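# Close the cabinet's bottom drawer with the robot arms

## Task

Slide the cabinet's lowest drawer closed until it is at least 90% shut and at rest, then release it and pull the grippers away; it must stay closed by itself, not only because the robot is holding it.

## Robot and tools

Robot: two arms, left_arm and right_arm, each with a parallel two-finger gripper. All poses use one shared scene frame. Its origin sits on the table surface midway between the arms, +x points out across the table, +z points up, and left_arm is on the +y side. The arm names do not tell you which side of an image an arm appears on. Positions are in metres; orientations are quaternions written w first (qw, qx, qy, qz).

Gripper geometry: the fingers extend along the gripper's own +z axis and close along its y axis. The reported end_effector_position is the point between the pads when closed, about 2 cm short of the fingertips; closing pushes the tips roughly 10 mm further along +z. Opening runs from -1 (closed) to +1 (fully open, 0.084 m).

A row is always 16 numbers: x, y, z, qw, qx, qy, qz, opening for left_arm, followed by the same eight for right_arm. Both arms must be filled in even if only one moves. x, y, z and the quaternion are an absolute target for that gripper in the scene frame, not an offset. To keep an arm still, repeat its last reported position and quaternion together with the opening you want; to keep a gripper's orientation, keep sending one fixed quaternion rather than copying a drifted reading.

execute_actions(actions): a list of actions; each action is a list of up to 15 rows, each row lasting one control step of 1/30 s. If an action has fewer than 15 rows, its last row is repeated to fill 15 steps. An empty list only returns the current state and images. An action is rejected for both arms if any target lies more than 0.6 m from that gripper's current position along any of the gripper's own axes; if the first action fails this check (against the latest state) or any action is malformed, nothing in the call runs. Each step the commanded pose is also clamped to within 70 mm and 16 degrees of the measured pose, so distant targets take several actions, and the arm stops at the last clamped pose, not the one you asked for. Position is favoured over orientation when both cannot be met.

move(target, speed, blocking): target is one 16-number row as above, an absolute pose per arm. Each gripper travels a straight line to it, both finishing together, over 0.5 to 10 s (cut off at 10 s). speed is the path's top speed in m/s, 0.002 to 0.5, default 0.25; rotation is capped at twice that in rad/s. The opening is applied at the start. Paths ignore obstacles and the other arm, and the real gripper can lag, wander or overshoot the speed, most when the arm is nearly outstretched. Faster contact and targets set deeper past a surface push harder. With blocking=false you get a result after 0.5 s while motion continues; use wait(0) to poll, and call wait or stop before sending new rows or moves. The result adds a "move:" line giving the ending (done, off_target, moving, held, fault) and any limits: limits=paced means the sent pose was clipped; limits=held means a check blocked some steps, after which the arm may speed up sharply. Distance of each gripper from its target is also listed.

wait(seconds): 0 to 10; lets time pass with each arm holding its last command, returning early if a running move ends. stop(): brakes a running move; it needs braking room, more at speed, and the fingers keep moving. zoom_image(camera, region): enlarges a region [x0, y0, x1, y1] in pixels (origin top-left, at most 504 by 504) of cam_high, cam_low, cam_left_wrist or cam_right_wrist, each 672x504. finished_scene(scene): ends the scene with the given number, irreversibly, and reports success; the drawer must already be closed and the grippers released and clear.

Results: the state line `left_arm: …` | `right_arm: …` shows each gripper's position, quaternion, and linear and angular velocities; printed positions can be a bit off, more at long reach. "Hand target" lines show where the controller is currently driving each gripper. grip_measured is the actual finger opening on the command scale; to hold something, command a value clearly below it. Step readings list positions at some steps, with HELD marking an arm whose command was held back that step. "pose unreachable" means a clearance check altered or blocked that arm's command. Camera calibration (intrinsics, distortion, world-to-camera transforms) is provided and may be off by a few degrees and millimetres; wrist camera poses come from joint readings.

Limits and hazards: joint ranges (rad) are waist and forearm roll and wrist roll -6.283 to 6.283, shoulder -2.059 to 2.094, elbow -3.927 to 0.192, wrist pitch -1.693 to 3.142. Load limits (N m): waist and shoulder 46.5, elbow and forearm roll 27.9, wrist pitch and wrist roll 18.6. Reaching one triggers a torque fault: the arm backs off, holds for 10 s and skips the rest of the call. Holding loads heats motors; a MOTOR HOT line appears from 65 °C, and at 80 °C the arm is braked until it cools (OVER-TEMPERATURE FAULT). An arm blocked by an object tends to keep pushing until given a new command. Random brief disturbances may tug held parts. Avoid arm-to-arm collisions, slamming the drawer, very hard shoves, and knocking anything off the table, which fails the task. Push the drawer face with a gripper at moderate speed, then open and retreat.

Each tool is called after "Emit:" by a JSON object that holds its "fn" and its "kwargs", one argument or row to a line.

## Session

Emit:
{"fn": "execute_actions", "kwargs": {
  "actions": []
}}

Scene clock: 0.00 s.
left_arm: end_effector_position=(+0.1181, +0.3970, +0.3617) grip_measured=+1.00 end_effector_quat_wxyz=(-0.377, +0.470, +0.795, -0.074) end_effector_velocity=(-0.000, +0.000, -0.000) end_effector_angular_velocity=(+0.000, +0.001, +0.001) | right_arm: end_effector_position=(+0.2385, -0.7811, +0.2140) grip_measured=+1.00 end_effector_quat_wxyz=(+0.507, +0.609, -0.481, -0.375) end_effector_velocity=(-0.000, -0.000, +0.000) end_effector_angular_velocity=(-0.000, -0.000, +0.000)
Joint positions: left_arm=[-0.492 -0.72  -0.848 -0.035  2.356 -2.463  0.084] | right_arm=[-0.752  0.599 -1.506 -0.955  1.936  0.887  0.084]
Joint velocities: left_arm=[ 0.001 -0.     0.002 -0.    -0.    -0.001 -0.   ] | right_arm=[-0. -0. -0. -0.  0. -0.  0.]
Motor temperatures (°C, as the motors report them): left_arm=[28 26 27 29 28 28] | right_arm=[27 26 25 31 28 33]
Hand target (left_arm): +0.118, +0.397, +0.362; -0.377, +0.470, +0.795, -0.074
Hand target (right_arm): +0.238, -0.781, +0.214; +0.507, +0.609, -0.481, -0.375

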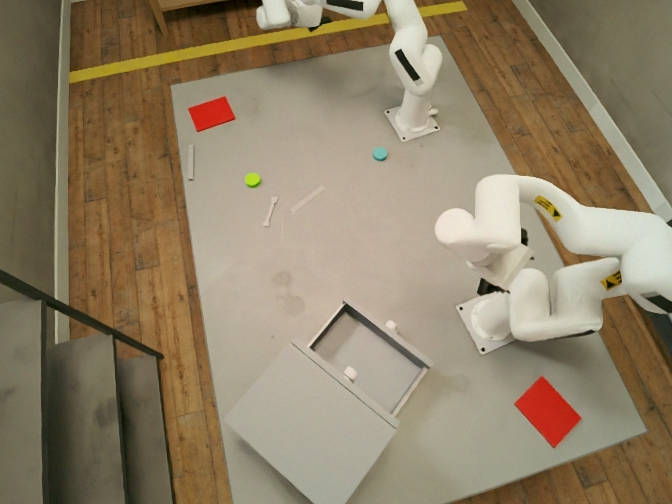

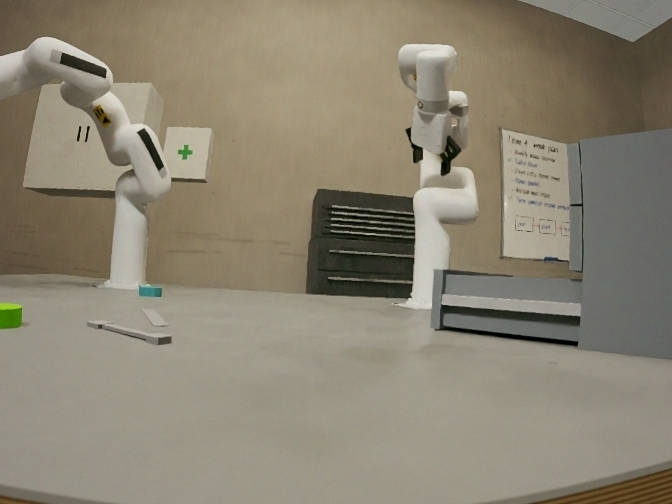

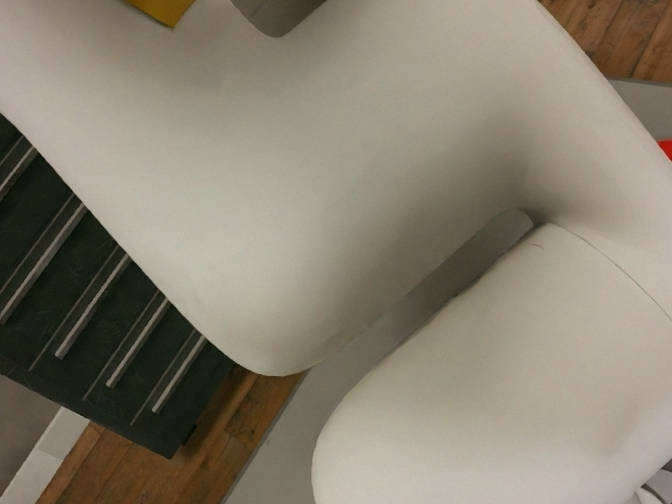

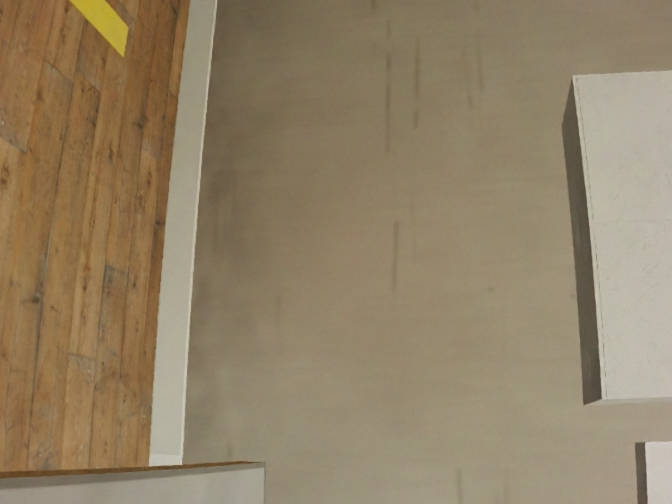

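Emit:
{"fn": "zoom_image", "kwargs": {
  "camera": "cam_high",
  "region": [220, 270, 520, 504]
}}

Emit:
{"fn": "zoom_image", "kwargs": {
  "camera": "cam_low",
  "region": [400, 120, 672, 370]
}}

Region (220, 270, 520, 504) of cam_high's 672x504 image, scaled by 1.680, with more detail than that image has; it fills the top 393 rows of this view, and the rest is white.

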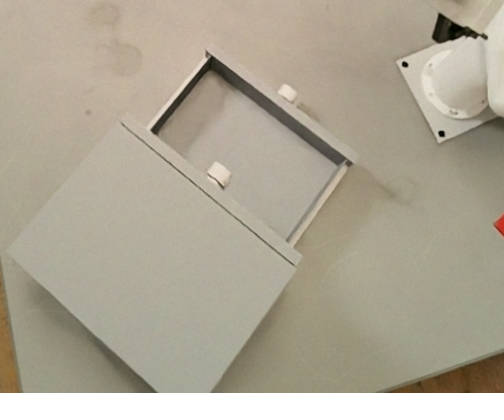

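Region (400, 120, 672, 370) of cam_low's 672x504 image, scaled by 1.853, with more detail than that image has; it fills the top 463 rows of this view, and the rest is white.

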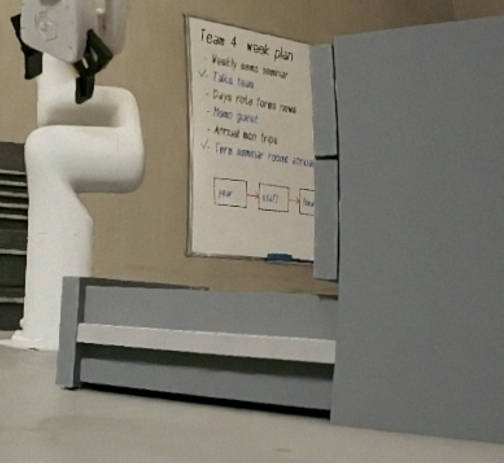

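Emit:
{"fn": "move", "kwargs": {
  "target": [0.295,0.447,0.13,0,-0.087,0.996,0,-1,0.2385,-0.7811,0.2140,0.507,0.609,-0.481,-0.375,1],
  "speed": 0.35
}}

Scene clock: 110.67 s.
left_arm: end_effector_position=(+0.2950, +0.4468, +0.1304) grip_measured=-1.00 end_effector_quat_wxyz=(-0.001, -0.086, +0.996, -0.001) end_effector_velocity=(+0.001, +0.001, -0.002) end_effector_angular_velocity=(+0.002, -0.002, +0.004) | right_arm: end_effector_position=(+0.2385, -0.7811, +0.2140) grip_measured=+1.00 end_effector_quat_wxyz=(+0.507, +0.609, -0.481, -0.375) end_effector_velocity=(+0.000, -0.000, +0.000) end_effector_angular_velocity=(+0.001, +0.000, +0.001)
Joint positions: left_arm=[-0.048 -0.789 -0.2   -0.002  0.991 -3.244  0.   ] | right_arm=[-0.752  0.6   -1.507 -0.954  1.937  0.886  0.084]
Joint velocities: left_arm=[-0.     0.009  0.001  0.003 -0.012 -0.006  0.   ] | right_arm=[ 0.     0.    -0.    -0.    -0.    -0.002  0.   ]
Motor temperatures (°C, as the motors report them): left_arm=[28 26 35 29 28 28] | right_arm=[27 29 31 31 29 33]
Hand target (left_arm): +0.295, +0.447, +0.130; -0.001, -0.086, +0.996, -0.001
Hand target (right_arm): +0.238, -0.781, +0.214; +0.507, +0.609, -0.481, -0.375
Off the commanded pose (left_arm): 0.000 m, 0 deg.
Off the commanded pose (right_arm): 0.000 m, 0 deg.
move: done
camera_calibration (this result's frames):
cam_left_wrist: T_world_to_cam=[[-0.167247, 0.985389, 0.0321901, -0.367304], [0.985709, 0.16779, -0.0149704, -0.294903], [-0.0201529, 0.0292263, -0.99937, 0.255463], [0, 0, 0, 1]] pos_world=[0.234406, 0.403953, 0.262711]
cam_right_wrist: T_world_to_cam=[[-0.21625, -0.0158459, 0.97621, -0.134463], [-0.277742, 0.959556, -0.0459498, 0.898283], [-0.936, -0.281071, -0.211905, 0.17498], [0, 0, 0, 1]] pos_world=[0.384195, -0.814902, 0.209619]

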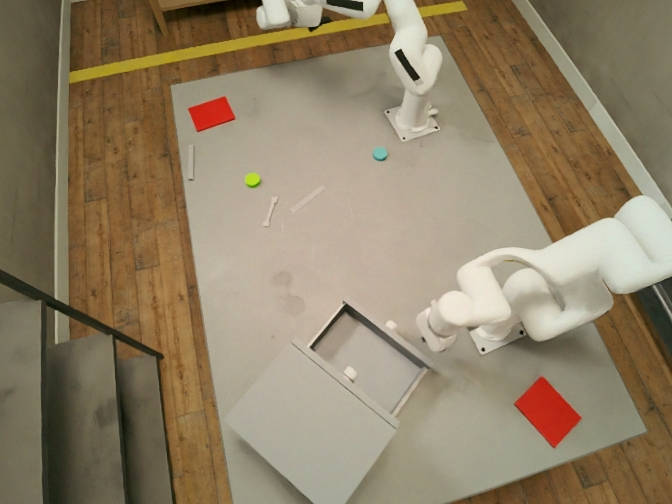

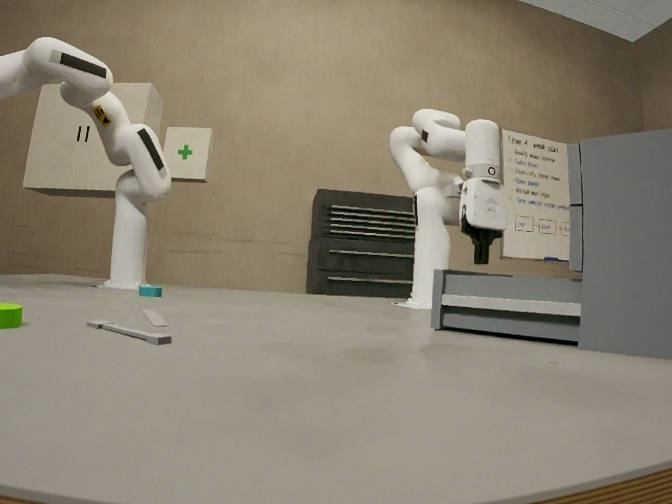

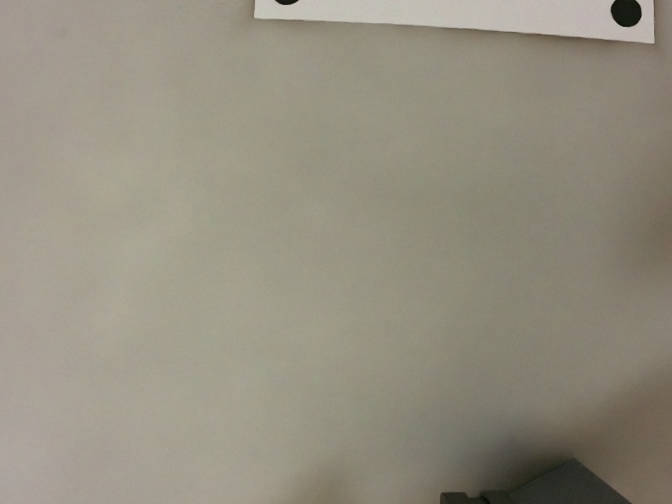

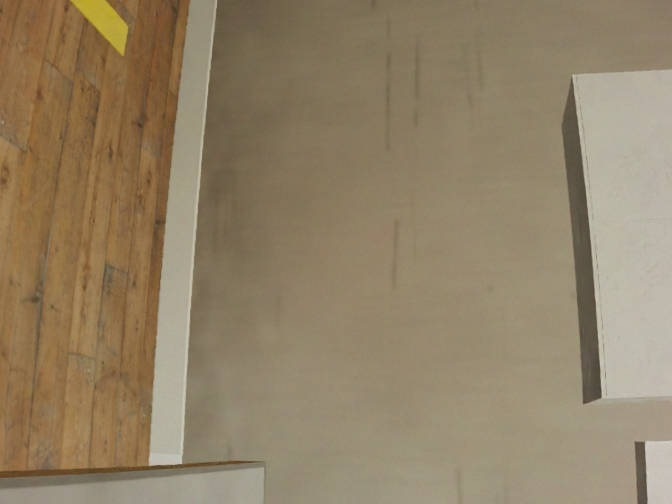

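Emit:
{"fn": "move", "kwargs": {
  "target": [0.300,0.450,0.07,0,-0.0436,0.999,0,-1,0.2385,-0.7811,0.2140,0.507,0.609,-0.481,-0.375,1],
  "speed": 0.15
}}

Emit:
{"fn": "move", "kwargs": {
  "target": [0.463,0.579,0.066,0.2961,-0.1656,0.9392,0.0522,-1,0.2385,-0.7811,0.2140,0.507,0.609,-0.481,-0.375,1],
  "speed": 0.08
}}

Scene clock: 138.20 s.
left_arm: end_effector_position=(+0.3001, +0.4498, +0.0703) grip_measured=-1.00 end_effector_quat_wxyz=(+0.000, -0.043, +0.999, -0.000) end_effector_velocity=(+0.001, +0.001, -0.003) end_effector_angular_velocity=(-0.000, +0.001, +0.001) | right_arm: end_effector_position=(+0.2385, -0.7811, +0.2140) grip_measured=+1.00 end_effector_quat_wxyz=(+0.507, +0.609, -0.481, -0.375) end_effector_velocity=(-0.000, +0.000, -0.000) end_effector_angular_velocity=(-0.001, -0.000, -0.001)
Joint positions: left_arm=[-0.038 -0.575 -0.122 -0.001  0.696 -3.148  0.   ] | right_arm=[-0.752  0.6   -1.507 -0.954  1.937  0.886  0.084]
Joint velocities: left_arm=[ 0.002  0.019 -0.002  0.    -0.016  0.001  0.   ] | right_arm=[-0.     0.     0.     0.     0.     0.001  0.   ]
Motor temperatures (°C, as the motors report them): left_arm=[28 26 36 29 28 28] | right_arm=[27 29 32 31 29 33]
Hand target (left_arm): +0.300, +0.450, +0.070; +0.000, -0.043, +0.999, -0.000
Hand target (right_arm): +0.238, -0.781, +0.214; +0.507, +0.609, -0.481, -0.375
Off the commanded pose (left_arm): 0.000 m, 0 deg.
Off the commanded pose (right_arm): 0.000 m, 0 deg.
move: done
camera_calibration (this result's frames):
cam_left_wrist: T_world_to_cam=[[-0.0819972, 0.996095, 0.0327157, -0.397874], [0.996516, 0.0824456, -0.0126001, -0.266364], [-0.0152482, 0.0315685, -0.999385, 0.192906], [0, 0, 0, 1]] pos_world=[0.235753, 0.412192, 0.202448]
cam_right_wrist: T_world_to_cam=[[-0.216252, -0.015845, 0.976209, -0.134462], [-0.277743, 0.959556, -0.0459517, 0.898284], [-0.935999, -0.281073, -0.211907, 0.174979], [0, 0, 0, 1]] pos_world=[0.384195, -0.814902, 0.20962]

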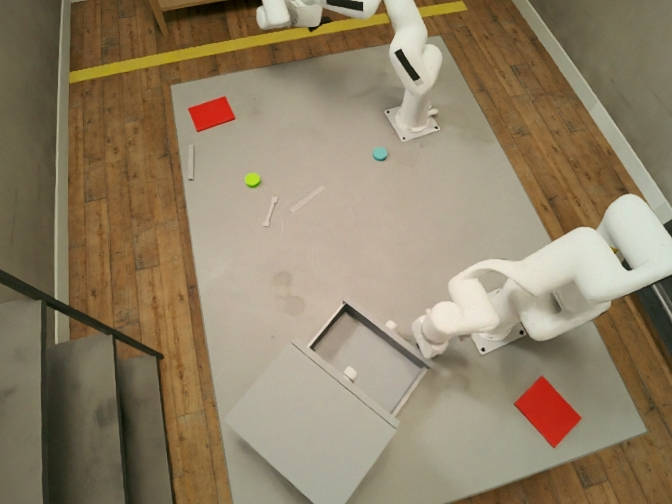

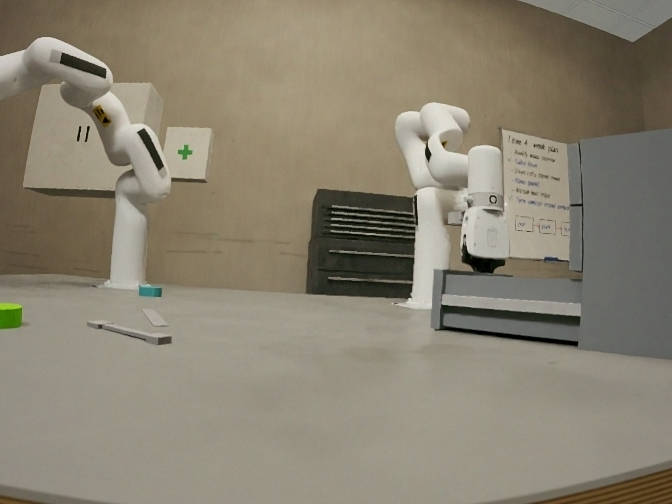

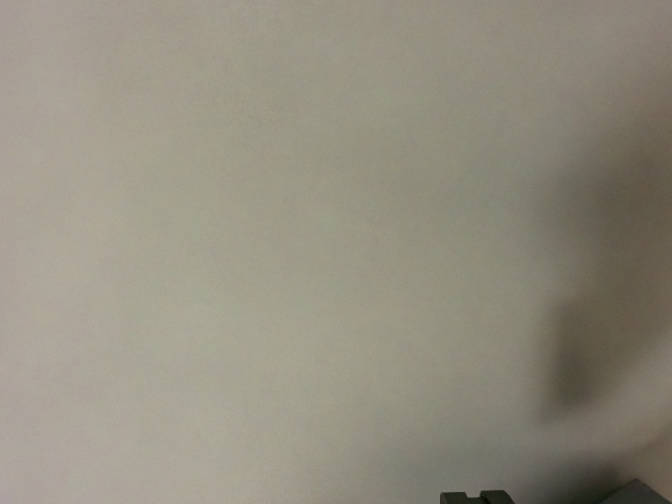

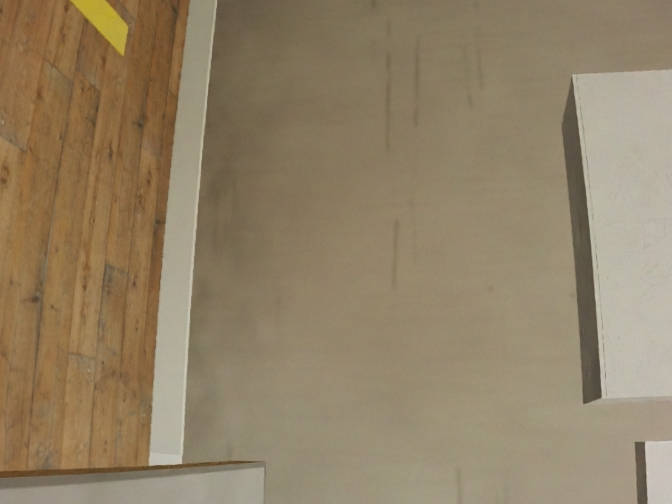

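Scene clock: 142.80 s.
left_arm: end_effector_position=(+0.4631, +0.5782, +0.0663) grip_measured=-1.00 end_effector_quat_wxyz=(+0.296, -0.165, +0.939, +0.051) end_effector_velocity=(+0.002, +0.001, +0.000) end_effector_angular_velocity=(+0.002, -0.008, +0.002) | right_arm: end_effector_position=(+0.2385, -0.7811, +0.2140) grip_measured=+1.00 end_effector_quat_wxyz=(+0.507, +0.609, -0.481, -0.375) end_effector_velocity=(-0.000, -0.000, +0.000) end_effector_angular_velocity=(-0.002, +0.001, +0.001)
Joint positions: left_arm=[ 0.235  0.082 -0.303  0.011 -0.389 -3.149  0.   ] | right_arm=[-0.752  0.6   -1.507 -0.954  1.937  0.886  0.084]
Joint velocities: left_arm=[ 0.     0.011 -0.006 -0.002 -0.014 -0.     0.   ] | right_arm=[-0.     0.001  0.    -0.002  0.     0.001  0.   ]
Motor temperatures (°C, as the motors report them): left_arm=[28 26 36 29 28 28] | right_arm=[27 29 32 31 29 33]
Hand target (left_arm): +0.463, +0.578, +0.066; +0.296, -0.165, +0.939, +0.051
Hand target (right_arm): +0.238, -0.781, +0.214; +0.507, +0.609, -0.481, -0.375
Off the commanded pose (left_arm): 0.001 m, 0 deg.
Off the commanded pose (right_arm): 0.000 m, 0 deg.
move: done
camera_calibration (this result's frames):
cam_left_wrist: T_world_to_cam=[[-0.355114, 0.934412, 0.0277037, -0.349843], [0.778565, 0.279223, 0.562025, -0.490379], [0.517427, 0.221152, -0.826656, -0.180461], [0, 0, 0, 1]] pos_world=[0.350933, 0.503732, 0.136118]
cam_right_wrist: T_world_to_cam=[[-0.216252, -0.0158453, 0.976209, -0.134462], [-0.277743, 0.959556, -0.0459514, 0.898284], [-0.935999, -0.281073, -0.211907, 0.174979], [0, 0, 0, 1]] pos_world=[0.384195, -0.814902, 0.20962]

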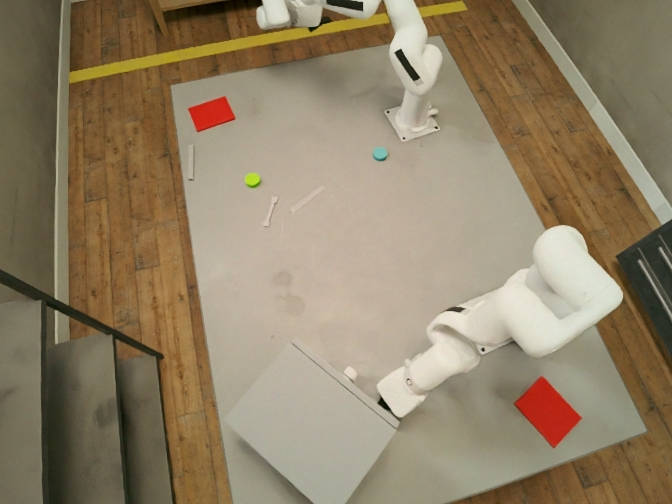

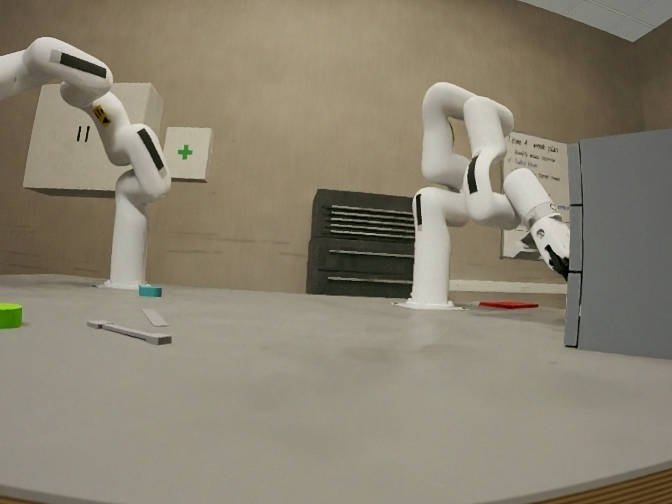

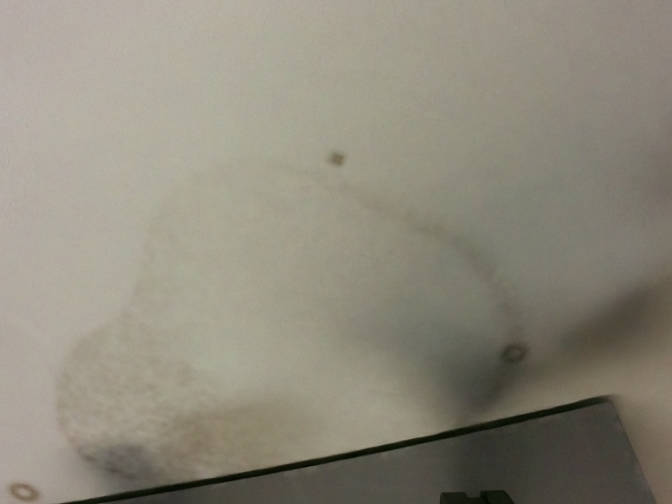

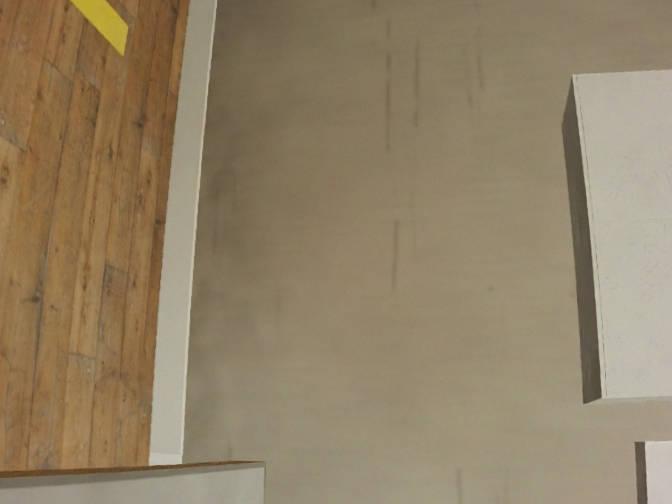

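Emit:
{"fn": "zoom_image", "kwargs": {
  "camera": "cam_low",
  "region": [520, 190, 640, 360]
}}

Region (520, 190, 640, 360) of cam_low's 672x504 image, scaled by 2.965, with more detail than that image has; it fills the left 356 columns of this view, and the rest is white.

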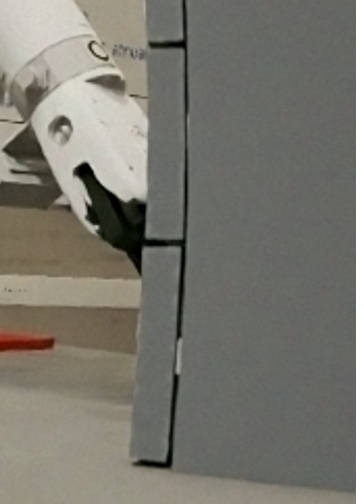

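Emit:
{"fn": "move", "kwargs": {
  "target": [0.37,0.52,0.16,0.15,-0.14,0.978,0.02,-1,0.2385,-0.7811,0.2140,0.507,0.609,-0.481,-0.375,1],
  "speed": 0.25
}}

Emit:
{"fn": "zoom_image", "kwargs": {
  "camera": "cam_low",
  "region": [520, 190, 640, 360]
}}

Scene clock: 159.77 s.
left_arm: end_effector_position=(+0.3696, +0.5207, +0.1596) grip_measured=-1.00 end_effector_quat_wxyz=(+0.150, -0.141, +0.978, +0.021) end_effector_velocity=(-0.001, -0.001, +0.002) end_effector_angular_velocity=(-0.002, +0.007, -0.003) | right_arm: end_effector_position=(+0.2385, -0.7811, +0.2140) grip_measured=+1.00 end_effector_quat_wxyz=(+0.507, +0.609, -0.481, -0.375) end_effector_velocity=(-0.000, -0.001, +0.000) end_effector_angular_velocity=(-0.001, +0.001, +0.001)
Joint positions: left_arm=[ 0.162 -0.698 -0.232  0.003  0.626 -3.15   0.   ] | right_arm=[-0.752  0.6   -1.507 -0.954  1.937  0.886  0.084]
Joint velocities: left_arm=[-0.002 -0.005 -0.007 -0.001  0.02   0.001  0.   ] | right_arm=[-0.001  0.     0.    -0.002 -0.    -0.     0.   ]
Motor temperatures (°C, as the motors report them): left_arm=[28 26 34 29 28 28] | right_arm=[27 29 32 31 29 33]
Hand target (left_arm): +0.370, +0.521, +0.160; +0.150, -0.141, +0.978, +0.021
Hand target (right_arm): +0.239, -0.781, +0.214; +0.507, +0.609, -0.481, -0.375
Off the commanded pose (left_arm): 0.001 m, 0 deg.
Off the commanded pose (right_arm): 0.000 m, 0 deg.
move: done
camera_calibration (this result's frames):
cam_left_wrist: T_world_to_cam=[[-0.286979, 0.957376, 0.0327707, -0.369821], [0.920149, 0.265984, 0.287363, -0.455561], [0.266398, 0.112621, -0.957261, 0.127971], [0, 0, 0, 1]] pos_world=[0.278962, 0.460818, 0.265532]
cam_right_wrist: T_world_to_cam=[[-0.216253, -0.0158452, 0.976209, -0.134462], [-0.277743, 0.959556, -0.0459516, 0.898284], [-0.935999, -0.281073, -0.211907, 0.174979], [0, 0, 0, 1]] pos_world=[0.384195, -0.814902, 0.20962]

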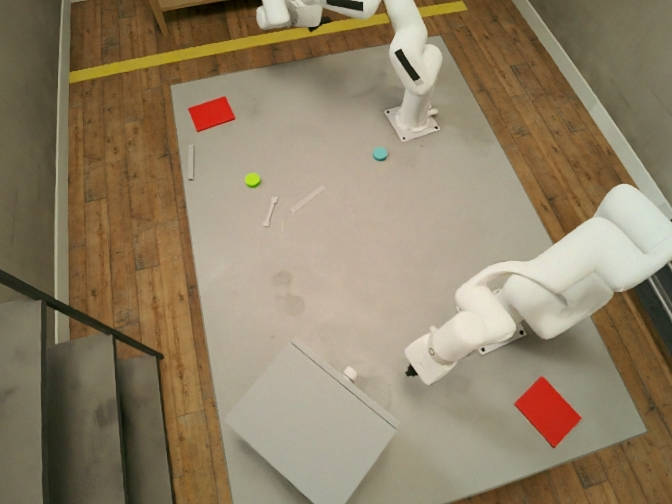

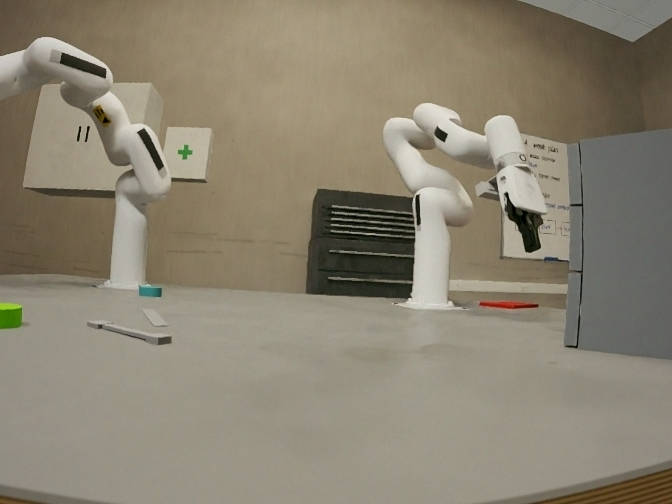

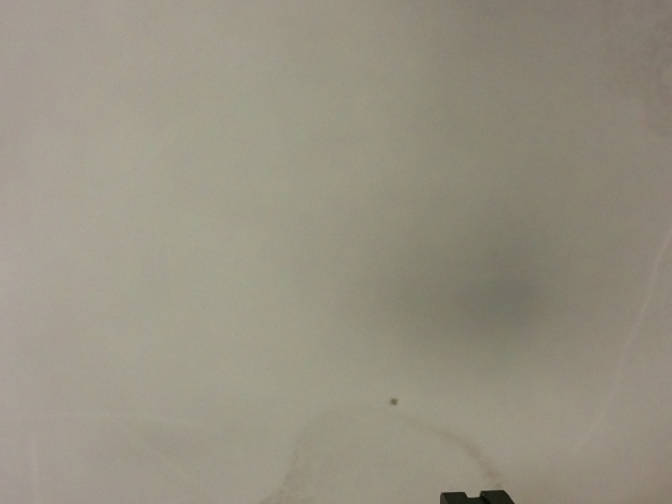

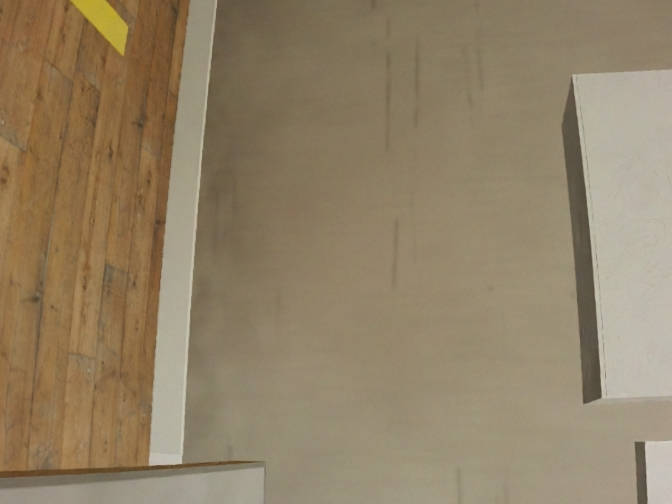

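Region (520, 190, 640, 360) of cam_low's 672x504 image, scaled by 2.965, with more detail than that image has; it fills the left 356 columns of this view, and the rest is white.

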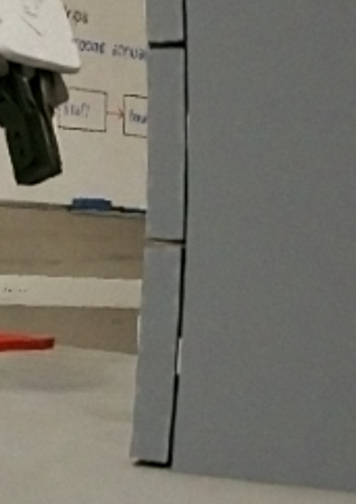

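Emit:
{"fn": "finished_scene", "kwargs": {
  "scene": 1
}}

The scene is finished: the task was done.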